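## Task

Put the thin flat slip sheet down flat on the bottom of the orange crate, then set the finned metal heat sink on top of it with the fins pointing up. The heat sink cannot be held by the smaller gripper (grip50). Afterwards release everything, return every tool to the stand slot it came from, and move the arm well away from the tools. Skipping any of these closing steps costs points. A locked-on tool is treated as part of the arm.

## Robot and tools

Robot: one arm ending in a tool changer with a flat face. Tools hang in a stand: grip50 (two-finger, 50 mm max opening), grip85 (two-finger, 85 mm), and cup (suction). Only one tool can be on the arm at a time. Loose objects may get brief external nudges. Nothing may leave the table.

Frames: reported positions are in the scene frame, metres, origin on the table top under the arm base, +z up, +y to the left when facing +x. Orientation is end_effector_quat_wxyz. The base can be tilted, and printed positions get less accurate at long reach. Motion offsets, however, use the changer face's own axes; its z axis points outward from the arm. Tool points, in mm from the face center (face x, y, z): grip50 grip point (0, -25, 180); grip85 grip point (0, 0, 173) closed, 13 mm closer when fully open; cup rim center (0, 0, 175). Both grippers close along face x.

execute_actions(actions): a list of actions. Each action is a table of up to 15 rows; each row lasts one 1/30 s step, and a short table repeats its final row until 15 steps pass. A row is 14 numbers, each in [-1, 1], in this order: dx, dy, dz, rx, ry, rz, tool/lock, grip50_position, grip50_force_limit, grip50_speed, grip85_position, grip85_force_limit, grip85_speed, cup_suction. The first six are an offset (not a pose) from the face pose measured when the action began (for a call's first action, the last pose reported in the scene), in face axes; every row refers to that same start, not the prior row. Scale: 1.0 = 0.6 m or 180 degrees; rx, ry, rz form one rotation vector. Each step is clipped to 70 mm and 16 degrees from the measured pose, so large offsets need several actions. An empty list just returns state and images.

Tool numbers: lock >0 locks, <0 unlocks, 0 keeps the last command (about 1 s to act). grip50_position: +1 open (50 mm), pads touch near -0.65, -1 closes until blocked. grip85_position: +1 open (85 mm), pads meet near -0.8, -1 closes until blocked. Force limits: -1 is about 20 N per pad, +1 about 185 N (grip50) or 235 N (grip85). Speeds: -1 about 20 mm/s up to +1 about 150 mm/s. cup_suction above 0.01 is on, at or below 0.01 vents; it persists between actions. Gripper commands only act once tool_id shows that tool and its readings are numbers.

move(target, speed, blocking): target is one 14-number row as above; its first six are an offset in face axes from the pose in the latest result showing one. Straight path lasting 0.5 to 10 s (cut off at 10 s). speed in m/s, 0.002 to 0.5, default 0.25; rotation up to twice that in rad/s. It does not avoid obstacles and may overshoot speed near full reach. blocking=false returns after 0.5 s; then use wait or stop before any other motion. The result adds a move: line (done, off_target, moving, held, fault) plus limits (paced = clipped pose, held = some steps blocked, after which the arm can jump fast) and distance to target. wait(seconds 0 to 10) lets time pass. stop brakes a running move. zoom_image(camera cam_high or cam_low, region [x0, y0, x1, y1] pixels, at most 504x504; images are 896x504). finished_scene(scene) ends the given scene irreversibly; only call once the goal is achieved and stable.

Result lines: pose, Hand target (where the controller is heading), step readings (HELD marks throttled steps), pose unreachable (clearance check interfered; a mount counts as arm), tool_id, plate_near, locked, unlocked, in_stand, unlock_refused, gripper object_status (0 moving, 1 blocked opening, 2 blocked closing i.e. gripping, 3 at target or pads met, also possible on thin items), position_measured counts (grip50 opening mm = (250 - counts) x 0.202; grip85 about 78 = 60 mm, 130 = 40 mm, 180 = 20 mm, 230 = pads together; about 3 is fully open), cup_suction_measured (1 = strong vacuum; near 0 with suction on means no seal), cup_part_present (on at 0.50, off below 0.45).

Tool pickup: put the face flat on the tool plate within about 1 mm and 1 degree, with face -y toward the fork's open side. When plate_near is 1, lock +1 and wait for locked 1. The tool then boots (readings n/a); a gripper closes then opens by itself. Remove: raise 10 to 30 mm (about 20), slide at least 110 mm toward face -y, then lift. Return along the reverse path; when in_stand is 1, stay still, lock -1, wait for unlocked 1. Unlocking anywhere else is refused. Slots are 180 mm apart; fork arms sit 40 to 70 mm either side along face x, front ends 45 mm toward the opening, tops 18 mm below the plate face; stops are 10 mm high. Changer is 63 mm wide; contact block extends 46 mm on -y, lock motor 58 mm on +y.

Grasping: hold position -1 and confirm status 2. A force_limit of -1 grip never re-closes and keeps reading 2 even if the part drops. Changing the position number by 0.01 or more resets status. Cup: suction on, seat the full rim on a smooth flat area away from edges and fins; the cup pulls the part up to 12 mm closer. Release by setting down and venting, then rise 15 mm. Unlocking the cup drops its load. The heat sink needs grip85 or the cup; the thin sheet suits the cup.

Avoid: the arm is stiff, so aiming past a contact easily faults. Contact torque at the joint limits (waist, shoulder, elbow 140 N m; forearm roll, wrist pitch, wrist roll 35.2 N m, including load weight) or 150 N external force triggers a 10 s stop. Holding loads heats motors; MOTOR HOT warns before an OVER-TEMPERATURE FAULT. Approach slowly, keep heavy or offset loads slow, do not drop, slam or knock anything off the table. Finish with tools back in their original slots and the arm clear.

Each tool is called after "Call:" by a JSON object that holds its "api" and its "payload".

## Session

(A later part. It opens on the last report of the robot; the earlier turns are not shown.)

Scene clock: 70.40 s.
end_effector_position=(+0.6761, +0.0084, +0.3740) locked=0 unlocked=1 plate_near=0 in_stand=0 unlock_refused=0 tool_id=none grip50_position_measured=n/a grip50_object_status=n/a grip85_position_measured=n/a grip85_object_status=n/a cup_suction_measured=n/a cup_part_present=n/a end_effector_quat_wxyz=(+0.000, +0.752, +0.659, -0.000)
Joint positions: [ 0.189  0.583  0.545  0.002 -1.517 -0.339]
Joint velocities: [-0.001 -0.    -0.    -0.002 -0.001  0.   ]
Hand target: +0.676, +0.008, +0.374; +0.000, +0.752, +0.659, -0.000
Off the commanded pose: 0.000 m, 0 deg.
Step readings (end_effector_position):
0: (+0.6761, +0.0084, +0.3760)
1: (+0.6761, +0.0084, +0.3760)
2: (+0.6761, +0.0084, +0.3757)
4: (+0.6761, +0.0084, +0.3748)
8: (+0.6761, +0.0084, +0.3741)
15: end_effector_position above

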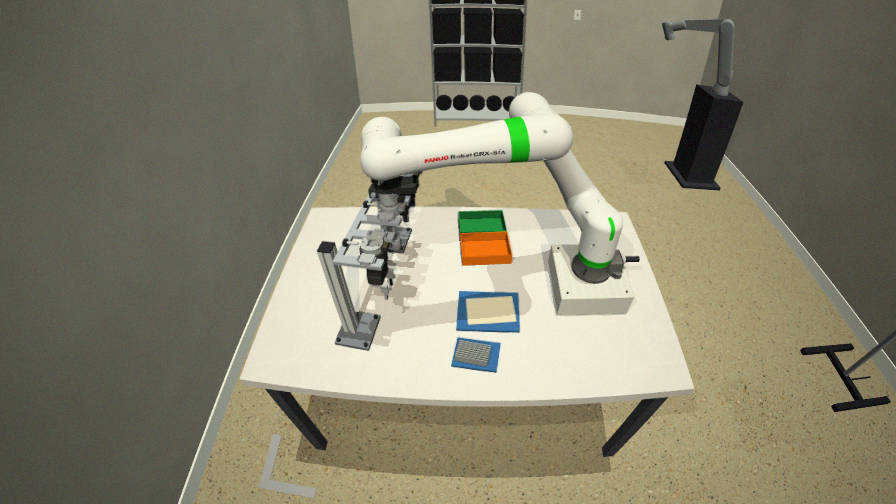

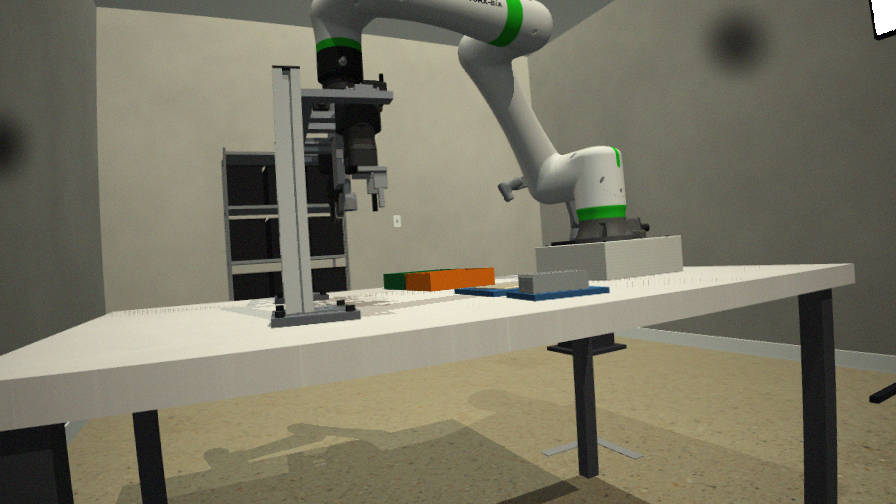

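Call:
{"api": "execute_actions", "payload": {"actions": [[[0,0,0.002,0,0,0,0,1,0,0,1,0,0,0]]]}}

Scene clock: 71.47 s.
end_effector_position=(+0.6761, +0.0084, +0.3727) locked=0 unlocked=1 plate_near=0 in_stand=0 unlock_refused=0 tool_id=none grip50_position_measured=n/a grip50_object_status=n/a grip85_position_measured=n/a grip85_object_status=n/a cup_suction_measured=n/a cup_part_present=n/a end_effector_quat_wxyz=(+0.000, +0.752, +0.659, -0.000)
Joint positions: [ 0.189  0.583  0.542  0.002 -1.514 -0.339]
Joint velocities: [-0.001  0.     0.     0.001  0.     0.   ]
Hand target: +0.676, +0.008, +0.373; +0.000, +0.752, +0.659, -0.000
Off the commanded pose: 0.000 m, 0 deg.
Step readings (end_effector_position):
0: (+0.6761, +0.0084, +0.3739)
1: (+0.6761, +0.0084, +0.3739)
2: (+0.6761, +0.0084, +0.3735)
4: (+0.6761, +0.0084, +0.3729)
8: (+0.6761, +0.0084, +0.3728)
15: end_effector_position above

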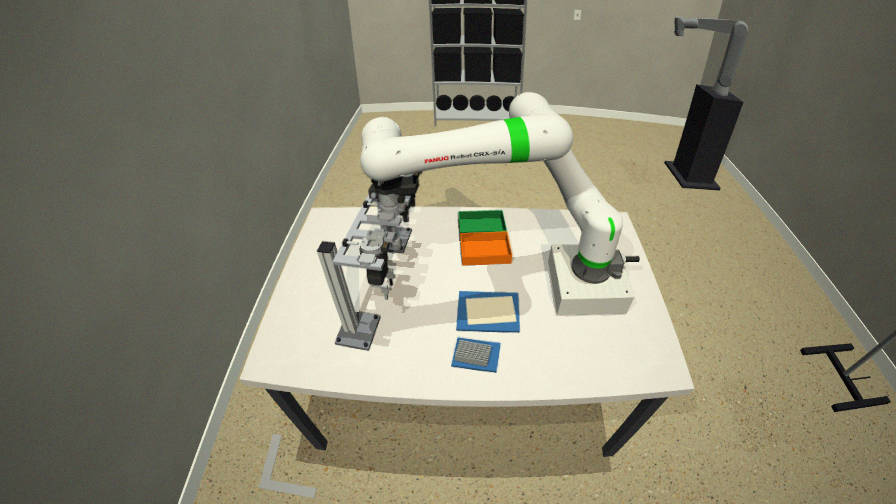

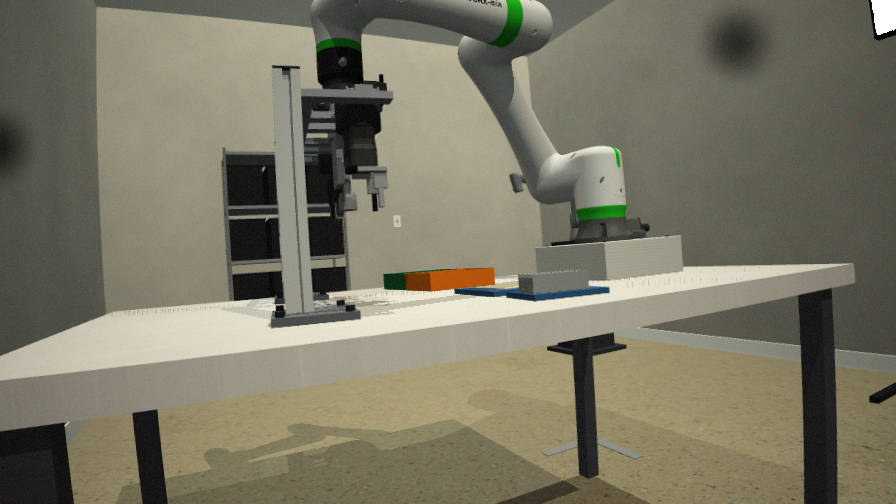

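Free. Step to ≈0.3703 (through the likely pin-contact height).

Call:
{"api": "execute_actions", "payload": {"actions": [[[0,0,0.0014,0,0,0,0,1,0,0,1,0,0,0],[0,0,0.0028,0,0,0,0,1,0,0,1,0,0,0],[0,0,0.004,0,0,0,0,1,0,0,1,0,0,0]]]}}

Scene clock: 72.63 s.
end_effector_position=(+0.6761, +0.0084, +0.3704) locked=0 unlocked=1 plate_near=0 in_stand=0 unlock_refused=0 tool_id=none grip50_position_measured=n/a grip50_object_status=n/a grip85_position_measured=n/a grip85_object_status=n/a cup_suction_measured=n/a cup_part_present=n/a end_effector_quat_wxyz=(+0.000, +0.752, +0.659, -0.000)
Joint positions: [ 0.189  0.584  0.537  0.002 -1.508 -0.339]
Joint velocities: [-0.001  0.    -0.001  0.    -0.     0.   ]
Hand target: +0.676, +0.008, +0.370; +0.000, +0.752, +0.659, -0.000
Off the commanded pose: 0.000 m, 0 deg.
Step readings (end_effector_position):
0: (+0.6761, +0.0084, +0.3727)
1: (+0.6761, +0.0084, +0.3727)
2: (+0.6761, +0.0084, +0.3724)
4: (+0.6761, +0.0084, +0.3713)
8: (+0.6761, +0.0084, +0.3704)
15: end_effector_position above

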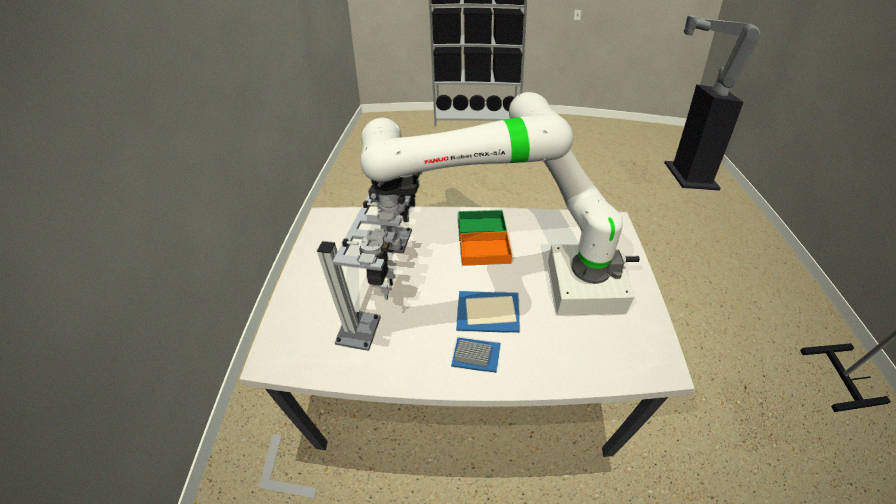

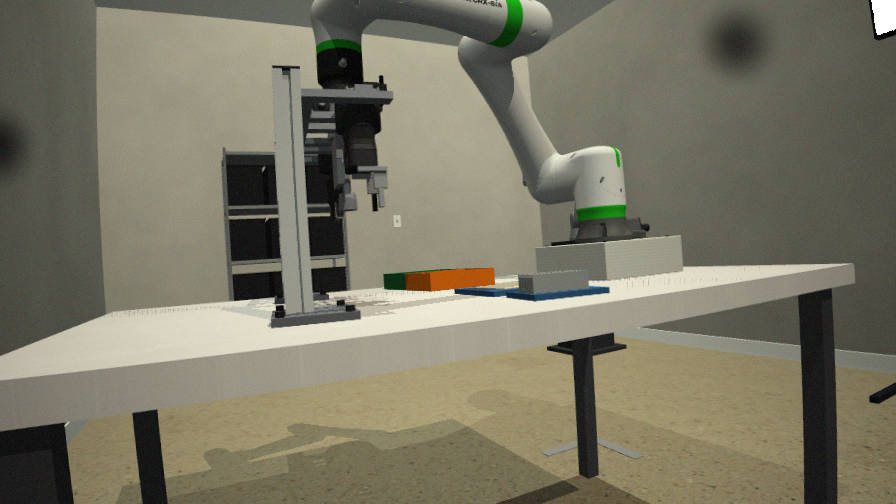

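Call:
{"api": "execute_actions", "payload": {"actions": [[[0,0,0.0012,0,0,0,0,1,0,0,1,0,0,0],[0,0,0.0024,0,0,0,0,1,0,0,1,0,0,0],[0,0,0.0034,0,0,0,0,1,0,0,1,0,0,0]]]}}

Scene clock: 74.00 s.
end_effector_position=(+0.6761, +0.0084, +0.3683) locked=0 unlocked=1 plate_near=0 in_stand=0 unlock_refused=0 tool_id=none grip50_position_measured=n/a grip50_object_status=n/a grip85_position_measured=n/a grip85_object_status=n/a cup_suction_measured=n/a cup_part_present=n/a end_effector_quat_wxyz=(+0.000, +0.752, +0.659, -0.000)
Joint positions: [ 0.189  0.584  0.533  0.002 -1.504 -0.339]
Joint velocities: [-0.001  0.    -0.     0.001  0.    -0.   ]
Hand target: +0.676, +0.008, +0.368; +0.000, +0.752, +0.659, -0.000
Off the commanded pose: 0.000 m, 0 deg.
Step readings (end_effector_position):
0: (+0.6761, +0.0084, +0.3703)
1: (+0.6761, +0.0084, +0.3703)
2: (+0.6761, +0.0084, +0.3701)
4: (+0.6761, +0.0084, +0.3691)
8: (+0.6761, +0.0084, +0.3684)
15: end_effector_position above

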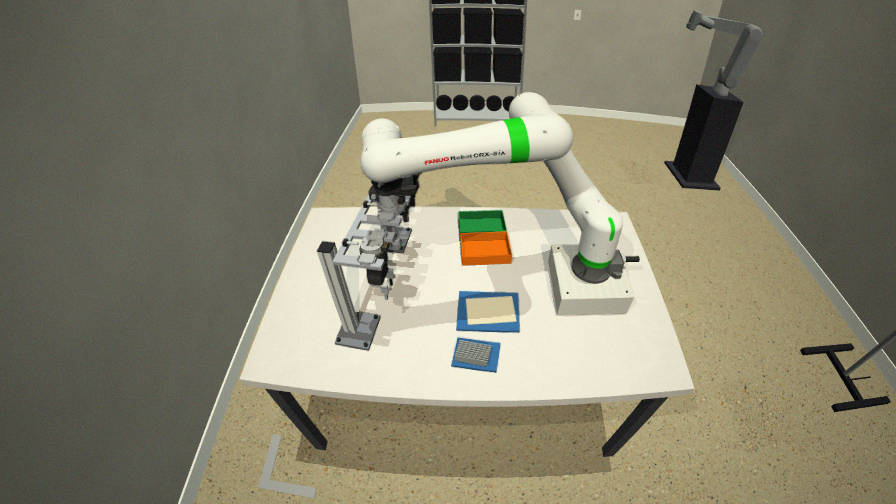

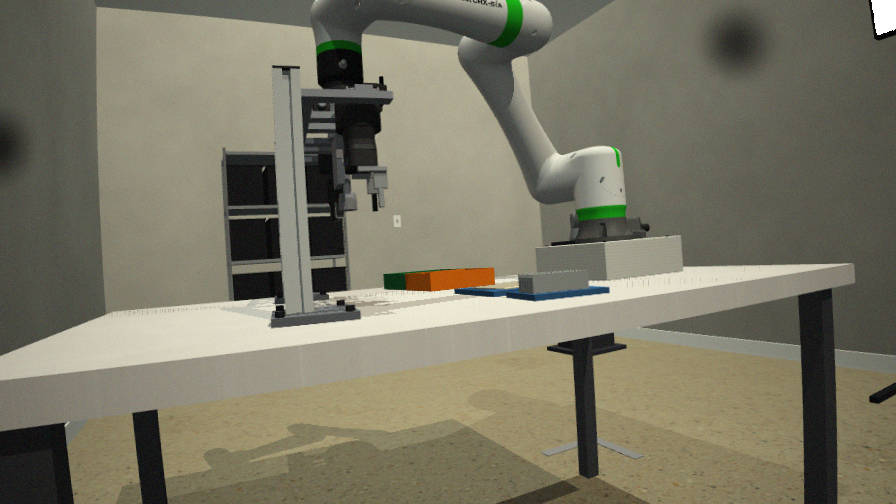

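Call:
{"api": "execute_actions", "payload": {"actions": [[[0,0,0.0014,0,0,0,0,1,0,0,1,0,0,0],[0,0,0.0028,0,0,0,0,1,0,0,1,0,0,0],[0,0,0.004,0,0,0,0,1,0,0,1,0,0,0]]]}}

Scene clock: 75.33 s.
end_effector_position=(+0.6761, +0.0084, +0.3659) locked=0 unlocked=1 plate_near=0 in_stand=0 unlock_refused=0 tool_id=none grip50_position_measured=n/a grip50_object_status=n/a grip85_position_measured=n/a grip85_object_status=n/a cup_suction_measured=n/a cup_part_present=n/a end_effector_quat_wxyz=(+0.000, +0.752, +0.659, -0.000)
Joint positions: [ 0.189  0.585  0.528  0.002 -1.499 -0.339]
Joint velocities: [ 0.    -0.     0.001  0.002  0.001 -0.   ]
Hand target: +0.676, +0.008, +0.366; +0.000, +0.752, +0.659, -0.000
Off the commanded pose: 0.000 m, 0 deg.
Step readings (end_effector_position):
0: (+0.6761, +0.0084, +0.3683)
1: (+0.6761, +0.0084, +0.3683)
2: (+0.6761, +0.0084, +0.3680)
4: (+0.6761, +0.0084, +0.3668)
8: (+0.6761, +0.0084, +0.3660)
15: end_effector_position above

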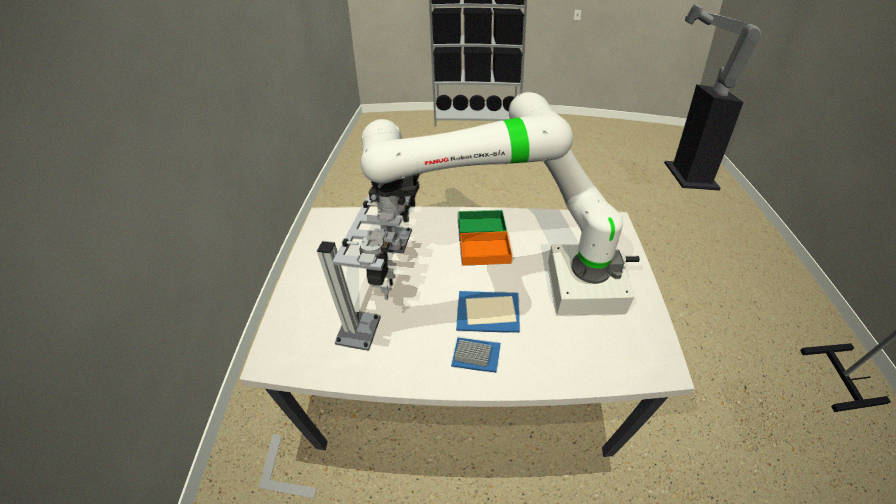

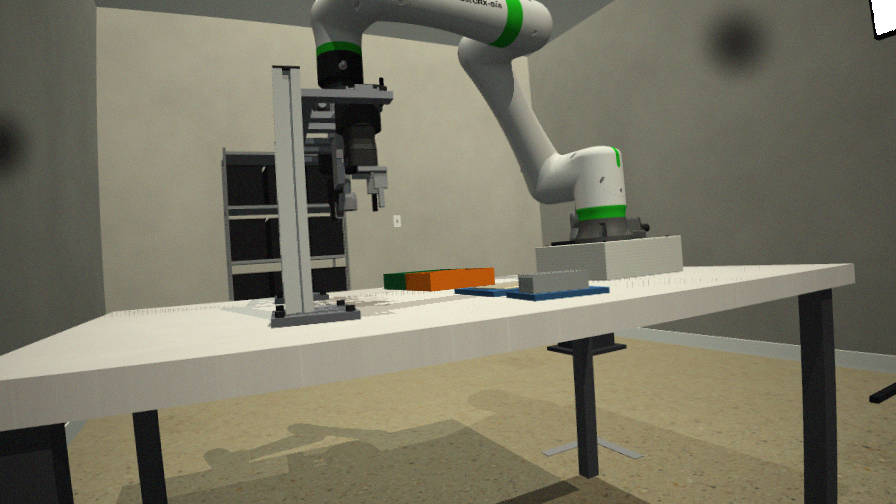

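Call:
{"api": "execute_actions", "payload": {"actions": [[[0,0,0.0012,0,0,0,0,1,0,0,1,0,0,0],[0,0,0.0024,0,0,0,0,1,0,0,1,0,0,0],[0,0,0.0036,0,0,0,0,1,0,0,1,0,0,0],[0,0,0.0046,0,0,0,0,1,0,0,1,0,0,0],[0,0,0.0053,0,0,0,0,1,0,0,1,0,0,0],[0,0,0.0058,0,0,0,0,1,0,0,1,0,0,0],[0,0,0.0062,0,0,0,0,1,0,0,1,0,0,0]]]}}

Scene clock: 76.83 s.
end_effector_position=(+0.6761, +0.0084, +0.3622) locked=0 unlocked=1 plate_near=1 in_stand=1 unlock_refused=0 tool_id=none grip50_position_measured=n/a grip50_object_status=n/a grip85_position_measured=n/a grip85_object_status=n/a cup_suction_measured=n/a cup_part_present=n/a end_effector_quat_wxyz=(+0.000, +0.752, +0.659, -0.000)
Joint positions: [ 0.189  0.585  0.521  0.002 -1.49  -0.339]
Joint velocities: [-0.001 -0.    -0.001  0.001 -0.001  0.   ]
Hand target: +0.676, +0.008, +0.362; +0.000, +0.752, +0.659, -0.000
Off the commanded pose: 0.000 m, 0 deg.
Step readings (end_effector_position):
0: (+0.6761, +0.0084, +0.3659)
1: (+0.6761, +0.0084, +0.3659)
2: (+0.6761, +0.0084, +0.3656)
4: (+0.6761, +0.0084, +0.3646)
8: (+0.6761, +0.0084, +0.3627)
15: end_effector_position above

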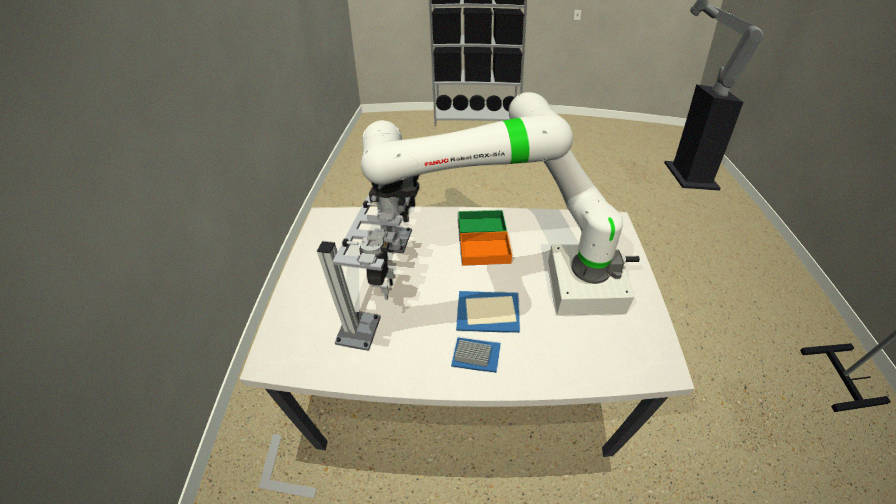

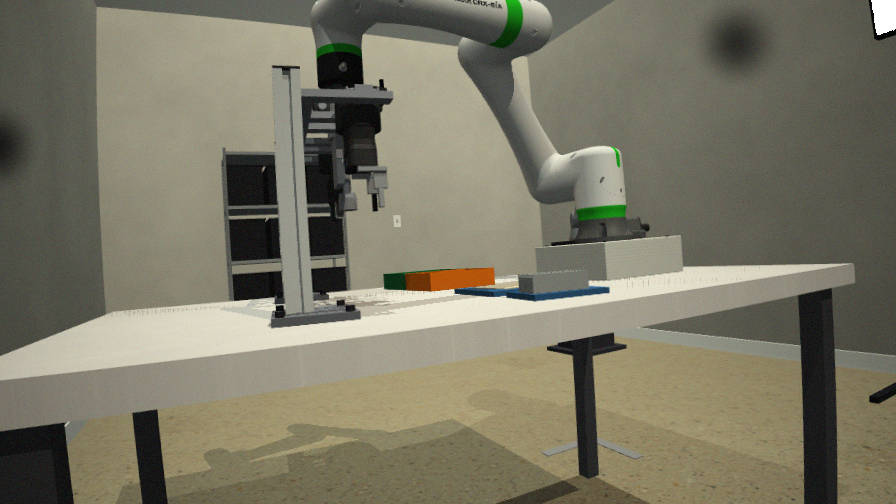

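plate_near=1. Lock, and look at the sheet and crate meanwhile.

Call:
{"api": "execute_actions", "payload": {"actions": [[[0,0,0.0003,0,0,0,1,1,0,0,1,0,0,0]]]}}

Call:
{"api": "zoom_image", "payload": {"camera": "cam_high", "region": [450,285,530,340]}}

Call:
{"api": "zoom_image", "payload": {"camera": "cam_high", "region": [450,205,520,270]}}

Scene clock: 78.47 s.
end_effector_position=(+0.6761, +0.0084, +0.3620) locked=0 unlocked=0 plate_near=1 in_stand=1 unlock_refused=0 tool_id=none grip50_position_measured=n/a grip50_object_status=n/a grip85_position_measured=n/a grip85_object_status=n/a cup_suction_measured=n/a cup_part_present=n/a end_effector_quat_wxyz=(+0.000, +0.752, +0.659, -0.000)
Joint positions: [ 0.189  0.585  0.52   0.002 -1.49  -0.339]
Joint velocities: [-0.    -0.     0.     0.001 -0.001 -0.   ]
Hand target: +0.676, +0.008, +0.362; +0.000, +0.752, +0.659, -0.000
Off the commanded pose: 0.000 m, 0 deg.
Step readings (end_effector_position):
0: (+0.6761, +0.0084, +0.3622)
1: (+0.6761, +0.0084, +0.3622)
2: (+0.6761, +0.0084, +0.3621)
4: (+0.6761, +0.0084, +0.3621)
8: (+0.6761, +0.0084, +0.3621)
15: end_effector_position above

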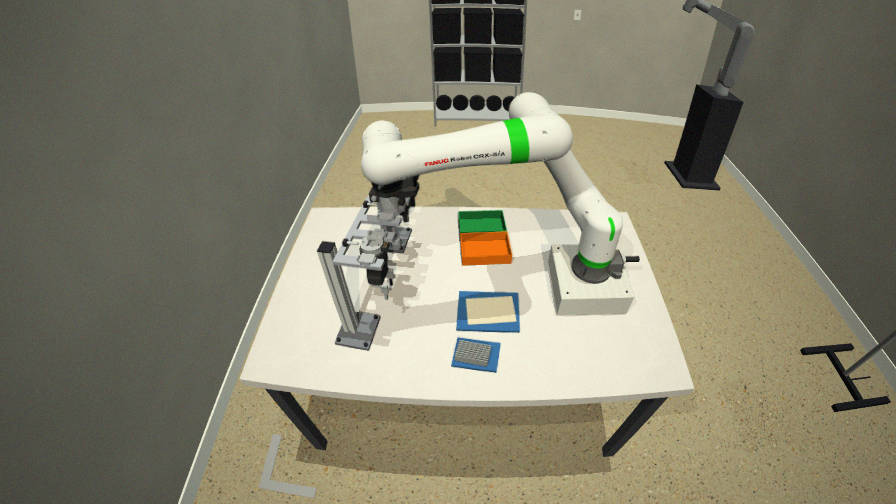

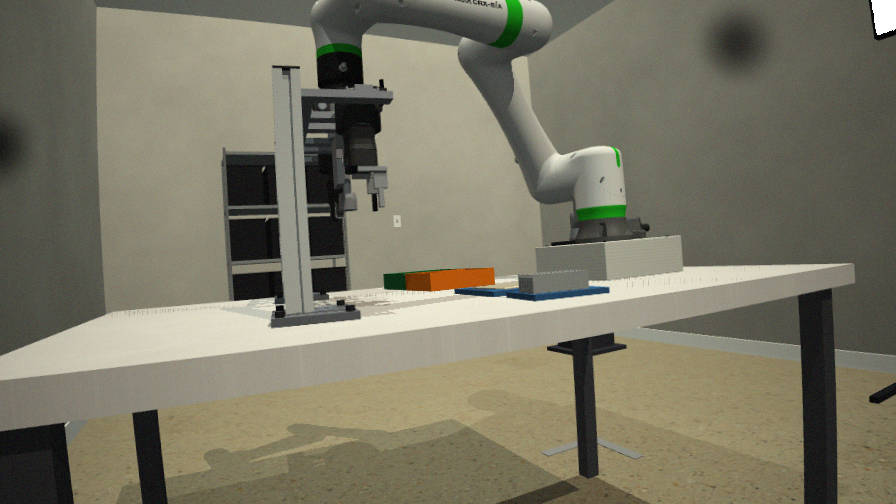

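Region (450, 285, 530, 340) of cam_high's 896x504 image, scaled by 6.300, with more detail than that image has; it fills the top 346 rows of this view, and the rest is white.

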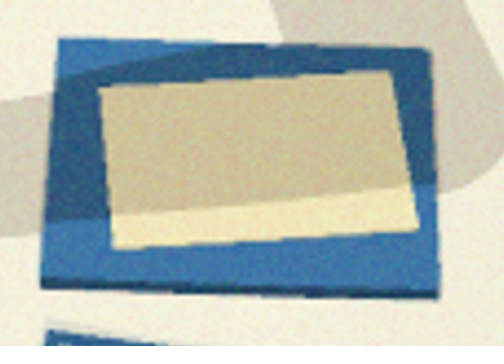

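Region (450, 205, 520, 270) of cam_high's 896x504 image, scaled by 7.200, with more detail than that image has; it fills the top 468 rows of this view, and the rest is white.

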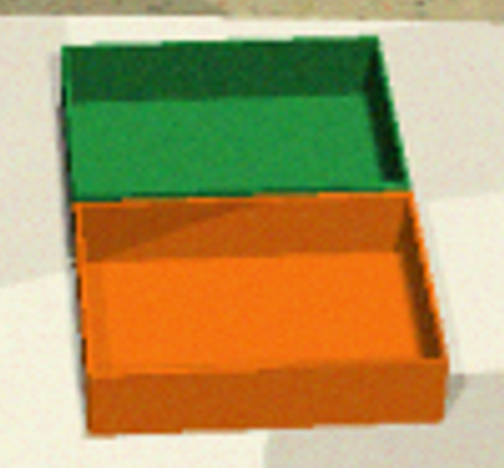

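Call:
{"api": "wait", "payload": {"seconds": 0}}

Scene clock: 89.73 s.
end_effector_position=(+0.6761, +0.0084, +0.3620) locked=1 unlocked=0 plate_near=1 in_stand=1 unlock_refused=0 tool_id=cup grip50_position_measured=n/a grip50_object_status=n/a grip85_position_measured=n/a grip85_object_status=n/a cup_suction_measured=0.00 cup_part_present=0 end_effector_quat_wxyz=(+0.000, +0.752, +0.659, -0.000)
Joint positions: [ 0.189  0.585  0.52   0.002 -1.49  -0.339]
Joint velocities: [-0.     0.     0.    -0.001 -0.001 -0.   ]
Hand target: +0.676, +0.008, +0.362; +0.000, +0.752, +0.659, -0.000
Off the commanded pose: 0.000 m, 0 deg.

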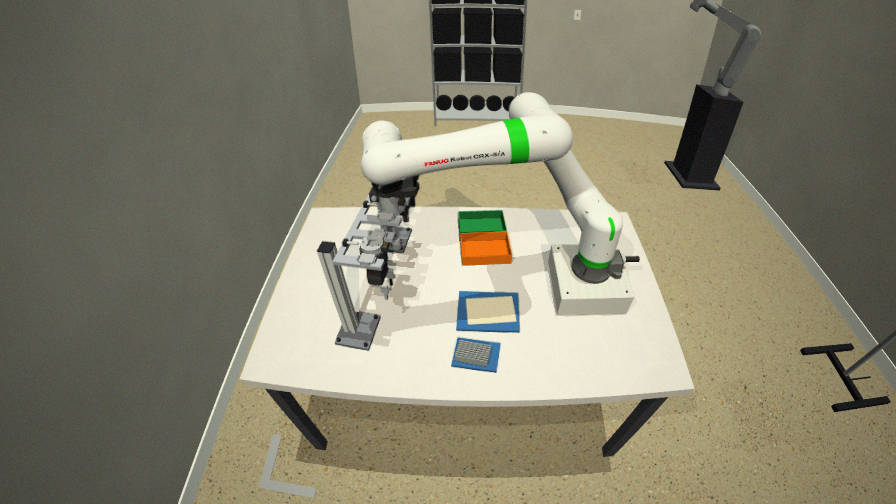

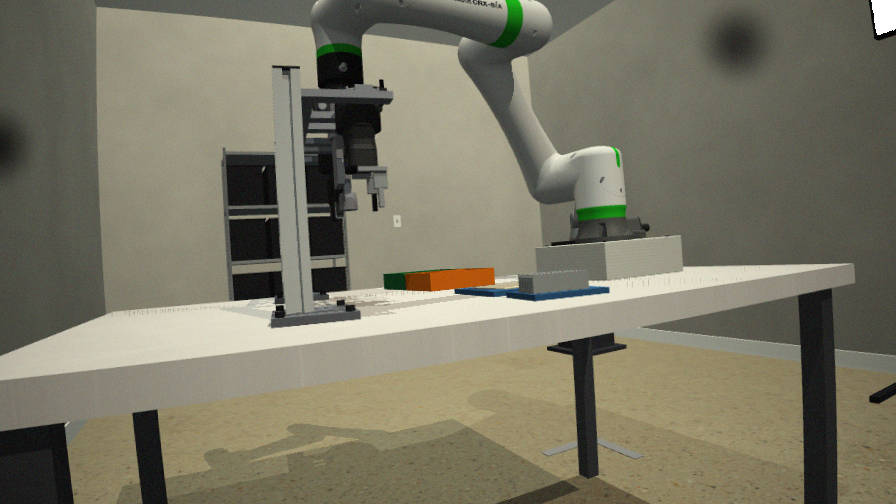

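Call:
{"api": "move", "payload": {"target": [0,0,-0.0333,0,0,0,0,1,0,0,1,0,0,0], "speed": 0.08}}

Call:
{"api": "move", "payload": {"target": [0,-0.2,0,0,0,0,0,1,0,0,1,0,0,0], "speed": 0.25}}

Call:
{"api": "move", "payload": {"target": [0.1215,-0.3419,0.31,0,0,0,0,1,0,0,1,0,0,0], "speed": 0.35}}

Call:
{"api": "zoom_image", "payload": {"camera": "cam_high", "region": [450,270,530,340]}}

Call:
{"api": "zoom_image", "payload": {"camera": "cam_low", "region": [450,220,570,310]}}

Scene clock: 93.40 s.
end_effector_position=(+0.6761, +0.0084, +0.3821) locked=1 unlocked=0 plate_near=1 in_stand=0 unlock_refused=0 tool_id=cup grip50_position_measured=n/a grip50_object_status=n/a grip85_position_measured=n/a grip85_object_status=n/a cup_suction_measured=0.00 cup_part_present=0 end_effector_quat_wxyz=(+0.000, +0.752, +0.659, -0.000)
Joint positions: [ 0.189  0.582  0.562  0.002 -1.535 -0.339]
Joint velocities: [ 0.001  0.     0.002  0.    -0.     0.   ]
Hand target: +0.676, +0.008, +0.382; +0.000, +0.752, +0.659, -0.000
Off the commanded pose: 0.000 m, 0 deg.
move: done

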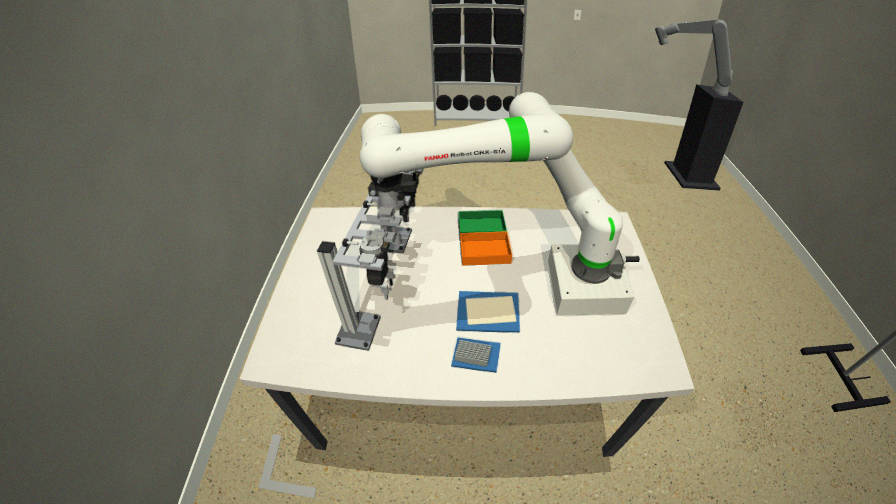

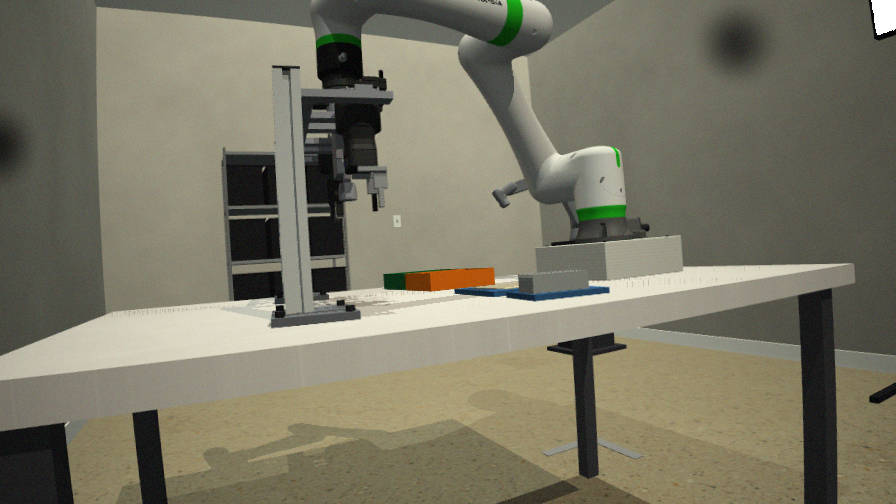

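Scene clock: 94.40 s.
end_effector_position=(+0.5572, +0.0244, +0.3822) locked=1 unlocked=0 plate_near=1 in_stand=0 unlock_refused=0 tool_id=cup grip50_position_measured=n/a grip50_object_status=n/a grip85_position_measured=n/a grip85_object_status=n/a cup_suction_measured=0.00 cup_part_present=0 end_effector_quat_wxyz=(+0.000, +0.752, +0.659, +0.000)
Joint positions: [ 0.264  0.268  0.121  0.003 -1.407 -0.414]
Joint velocities: [ 0.001 -0.001 -0.001  0.002  0.    -0.001]
Hand target: +0.557, +0.024, +0.382; +0.000, +0.752, +0.659, +0.000
Off the commanded pose: 0.000 m, 0 deg.
move: done

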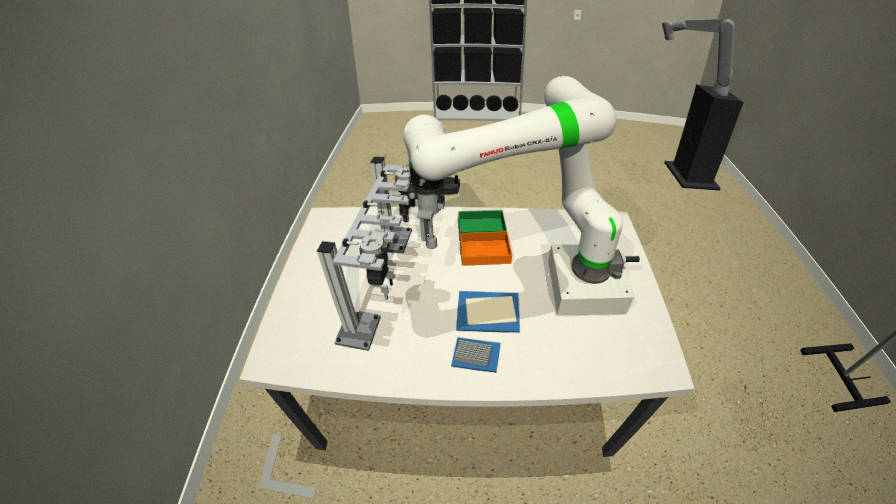

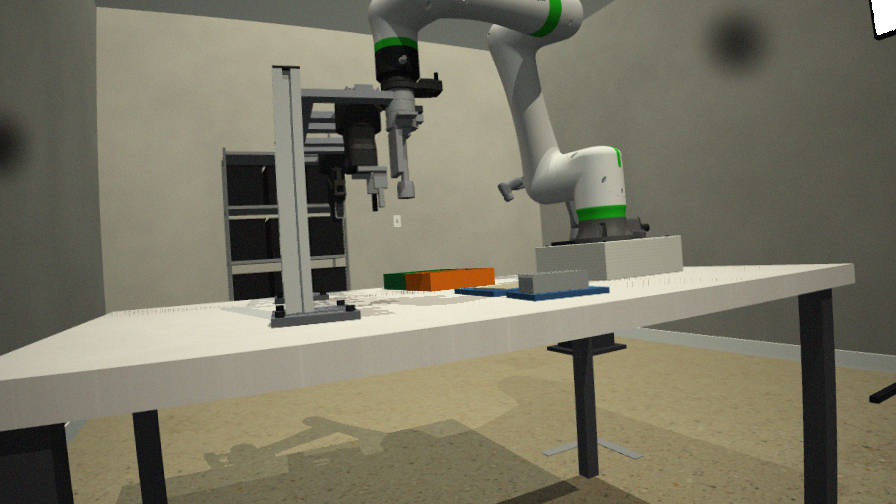

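Scene clock: 95.77 s.
end_effector_position=(+0.3633, +0.1242, +0.1966) locked=1 unlocked=0 plate_near=1 in_stand=0 unlock_refused=0 tool_id=cup grip50_position_measured=n/a grip50_object_status=n/a grip85_position_measured=n/a grip85_object_status=n/a cup_suction_measured=0.00 cup_part_present=0 end_effector_quat_wxyz=(-0.000, +0.752, +0.659, +0.000)
Joint positions: [ 0.664  0.043 -0.626  0.01  -0.888 -0.82 ]
Joint velocities: [ 0.002  0.    -0.001 -0.001  0.003 -0.004]
Hand target: +0.363, +0.124, +0.197; -0.000, +0.752, +0.659, +0.000
Off the commanded pose: 0.001 m, 0 deg.
move: done

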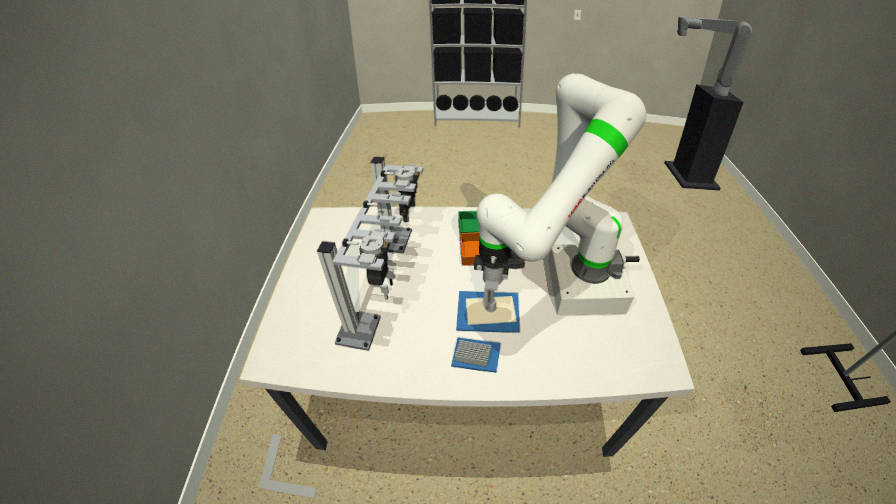

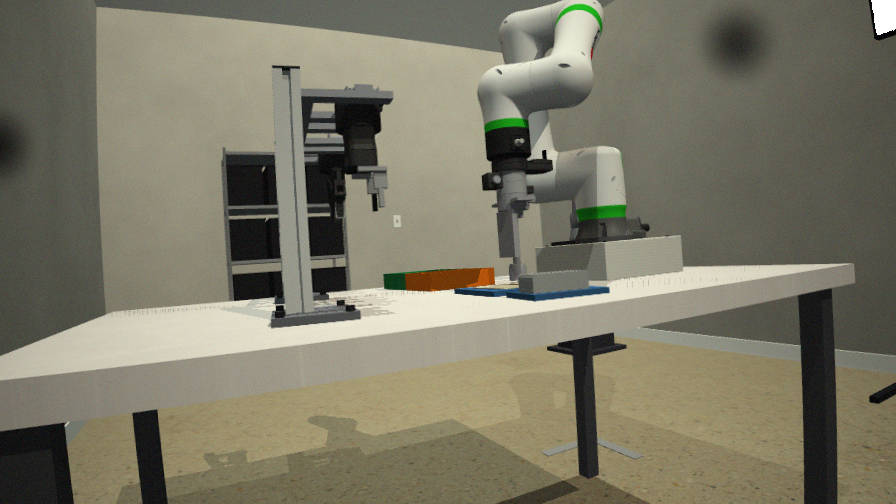

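Region (450, 270, 530, 340) of cam_high's 896x504 image, scaled by 6.300, with more detail than that image has; it fills the top 441 rows of this view, and the rest is white.

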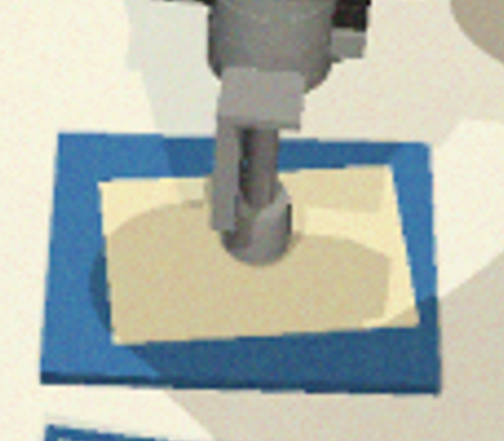

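Region (450, 220, 570, 310) of cam_low's 896x504 image, scaled by 4.200, with more detail than that image has; it fills the top 378 rows of this view, and the rest is white.

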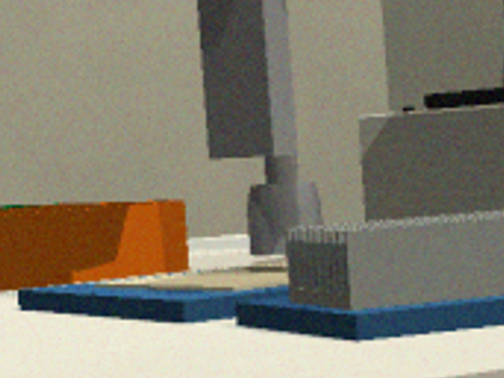

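Call:
{"api": "execute_actions", "payload": {"actions": [[[0,0,0.002,0,0,0,0,1,0,0,1,0,0,1],[0,0,0.005,0,0,0,0,1,0,0,1,0,0,1],[0,0,0.008,0,0,0,0,1,0,0,1,0,0,1],[0,0,0.011,0,0,0,0,1,0,0,1,0,0,1],[0,0,0.0135,0,0,0,0,1,0,0,1,0,0,1],[0,0,0.0152,0,0,0,0,1,0,0,1,0,0,1],[0,0,0.0163,0,0,0,0,1,0,0,1,0,0,1],[0,0,0.0172,0,0,0,0,1,0,0,1,0,0,1],[0,0,0.018,0,0,0,0,1,0,0,1,0,0,1]]]}}

Scene clock: 98.93 s.
end_effector_position=(+0.3632, +0.1243, +0.1858) locked=1 unlocked=0 plate_near=1 in_stand=0 unlock_refused=0 tool_id=cup grip50_position_measured=n/a grip50_object_status=n/a grip85_position_measured=n/a grip85_object_status=n/a cup_suction_measured=0.71 cup_part_present=1 end_effector_quat_wxyz=(-0.000, +0.752, +0.659, +0.000)
Joint positions: [ 0.664  0.064 -0.636  0.01  -0.857 -0.82 ]
Joint velocities: [-0.002  0.002 -0.001  0.001  0.003  0.   ]
Hand target: +0.363, +0.124, +0.186; -0.000, +0.752, +0.659, +0.000
Off the commanded pose: 0.000 m, 0 deg.
Step readings (end_effector_position):
0: (+0.3632, +0.1242, +0.1965)
1: (+0.3632, +0.1242, +0.1965)
2: (+0.3633, +0.1243, +0.1962)
4: (+0.3632, +0.1243, +0.1940)
8: (+0.3631, +0.1243, +0.1883)
15: end_effector_position above

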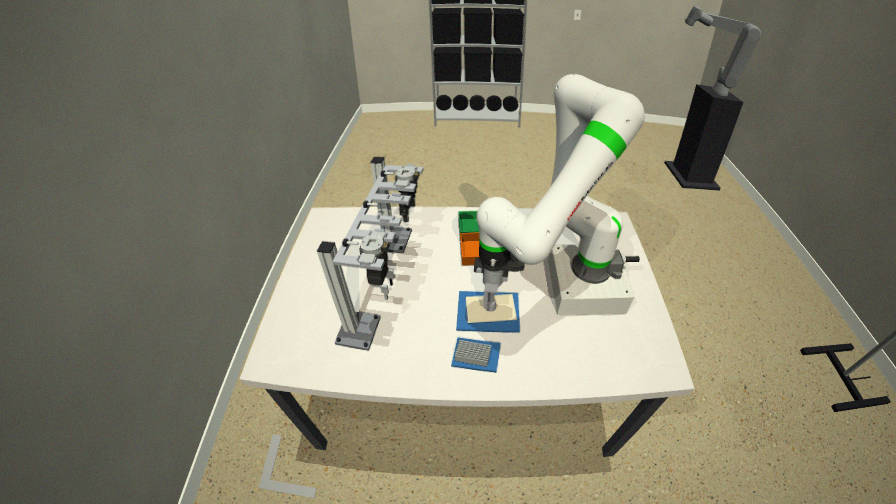

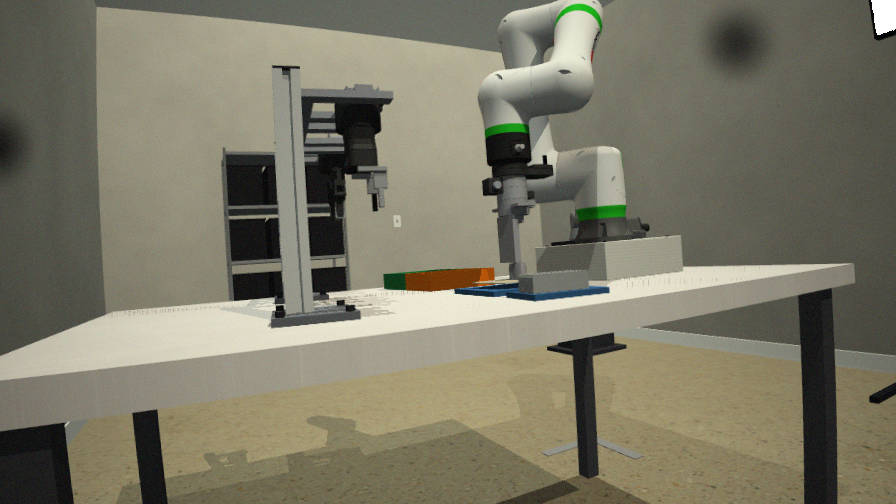

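Call:
{"api": "move", "payload": {"target": [-0.04,0,-0.0553,0,0,0,0,1,0,0,1,0,0,1], "speed": 0.12}}

Call:
{"api": "zoom_image", "payload": {"camera": "cam_high", "region": [450,260,530,330]}}

Scene clock: 102.80 s.
end_effector_position=(+0.3601, +0.1005, +0.2190) locked=1 unlocked=0 plate_near=1 in_stand=0 unlock_refused=0 tool_id=cup grip50_position_measured=n/a grip50_object_status=n/a grip85_position_measured=n/a grip85_object_status=n/a cup_suction_measured=0.86 cup_part_present=1 end_effector_quat_wxyz=(-0.000, +0.752, +0.659, +0.000)
Joint positions: [ 0.617 -0.023 -0.628  0.009 -0.952 -0.771]
Joint velocities: [-0.    -0.001 -0.     0.    -0.001  0.001]
Hand target: +0.360, +0.101, +0.219; -0.000, +0.752, +0.659, +0.000
Off the commanded pose: 0.000 m, 0 deg.
move: done

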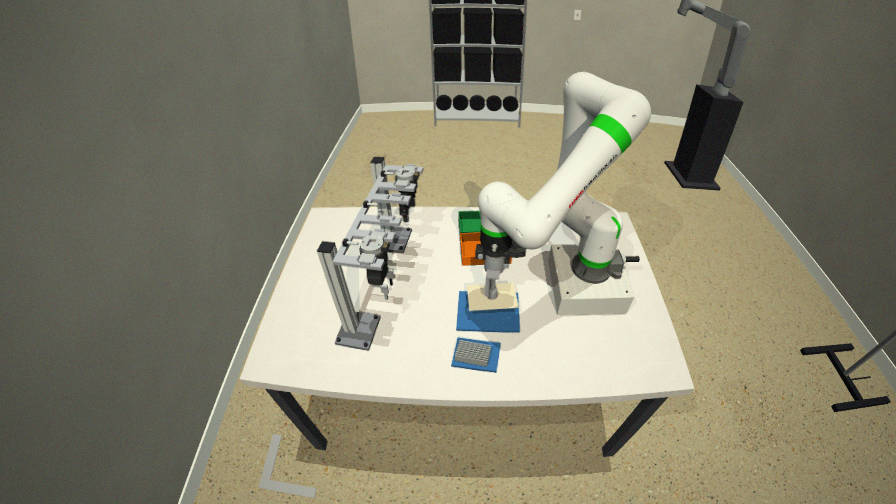

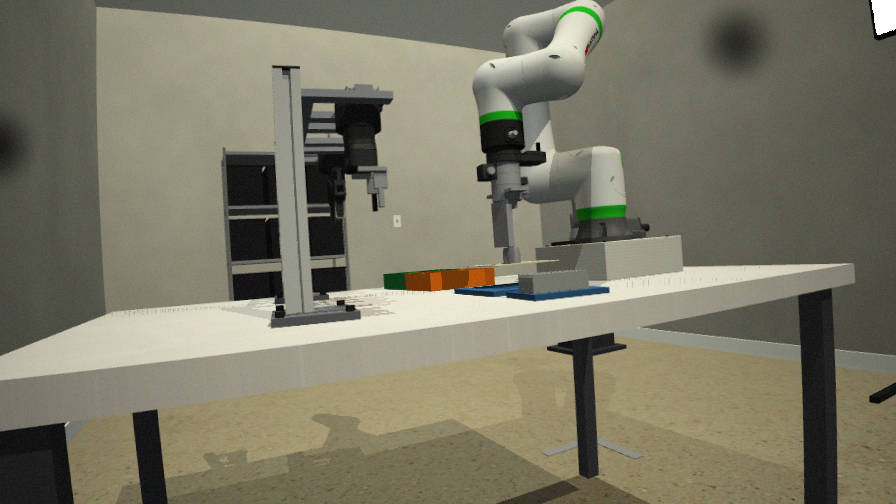

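Region (450, 260, 530, 330) of cam_high's 896x504 image, scaled by 6.300, with more detail than that image has; it fills the top 441 rows of this view, and the rest is white.

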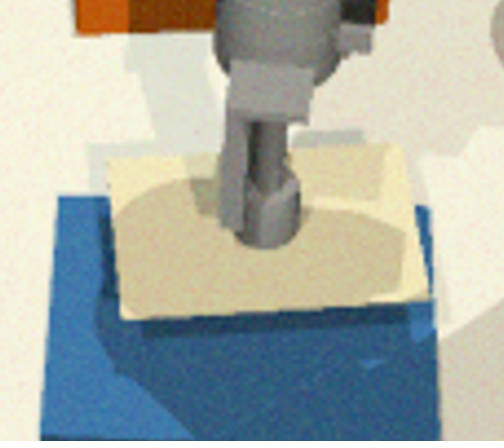

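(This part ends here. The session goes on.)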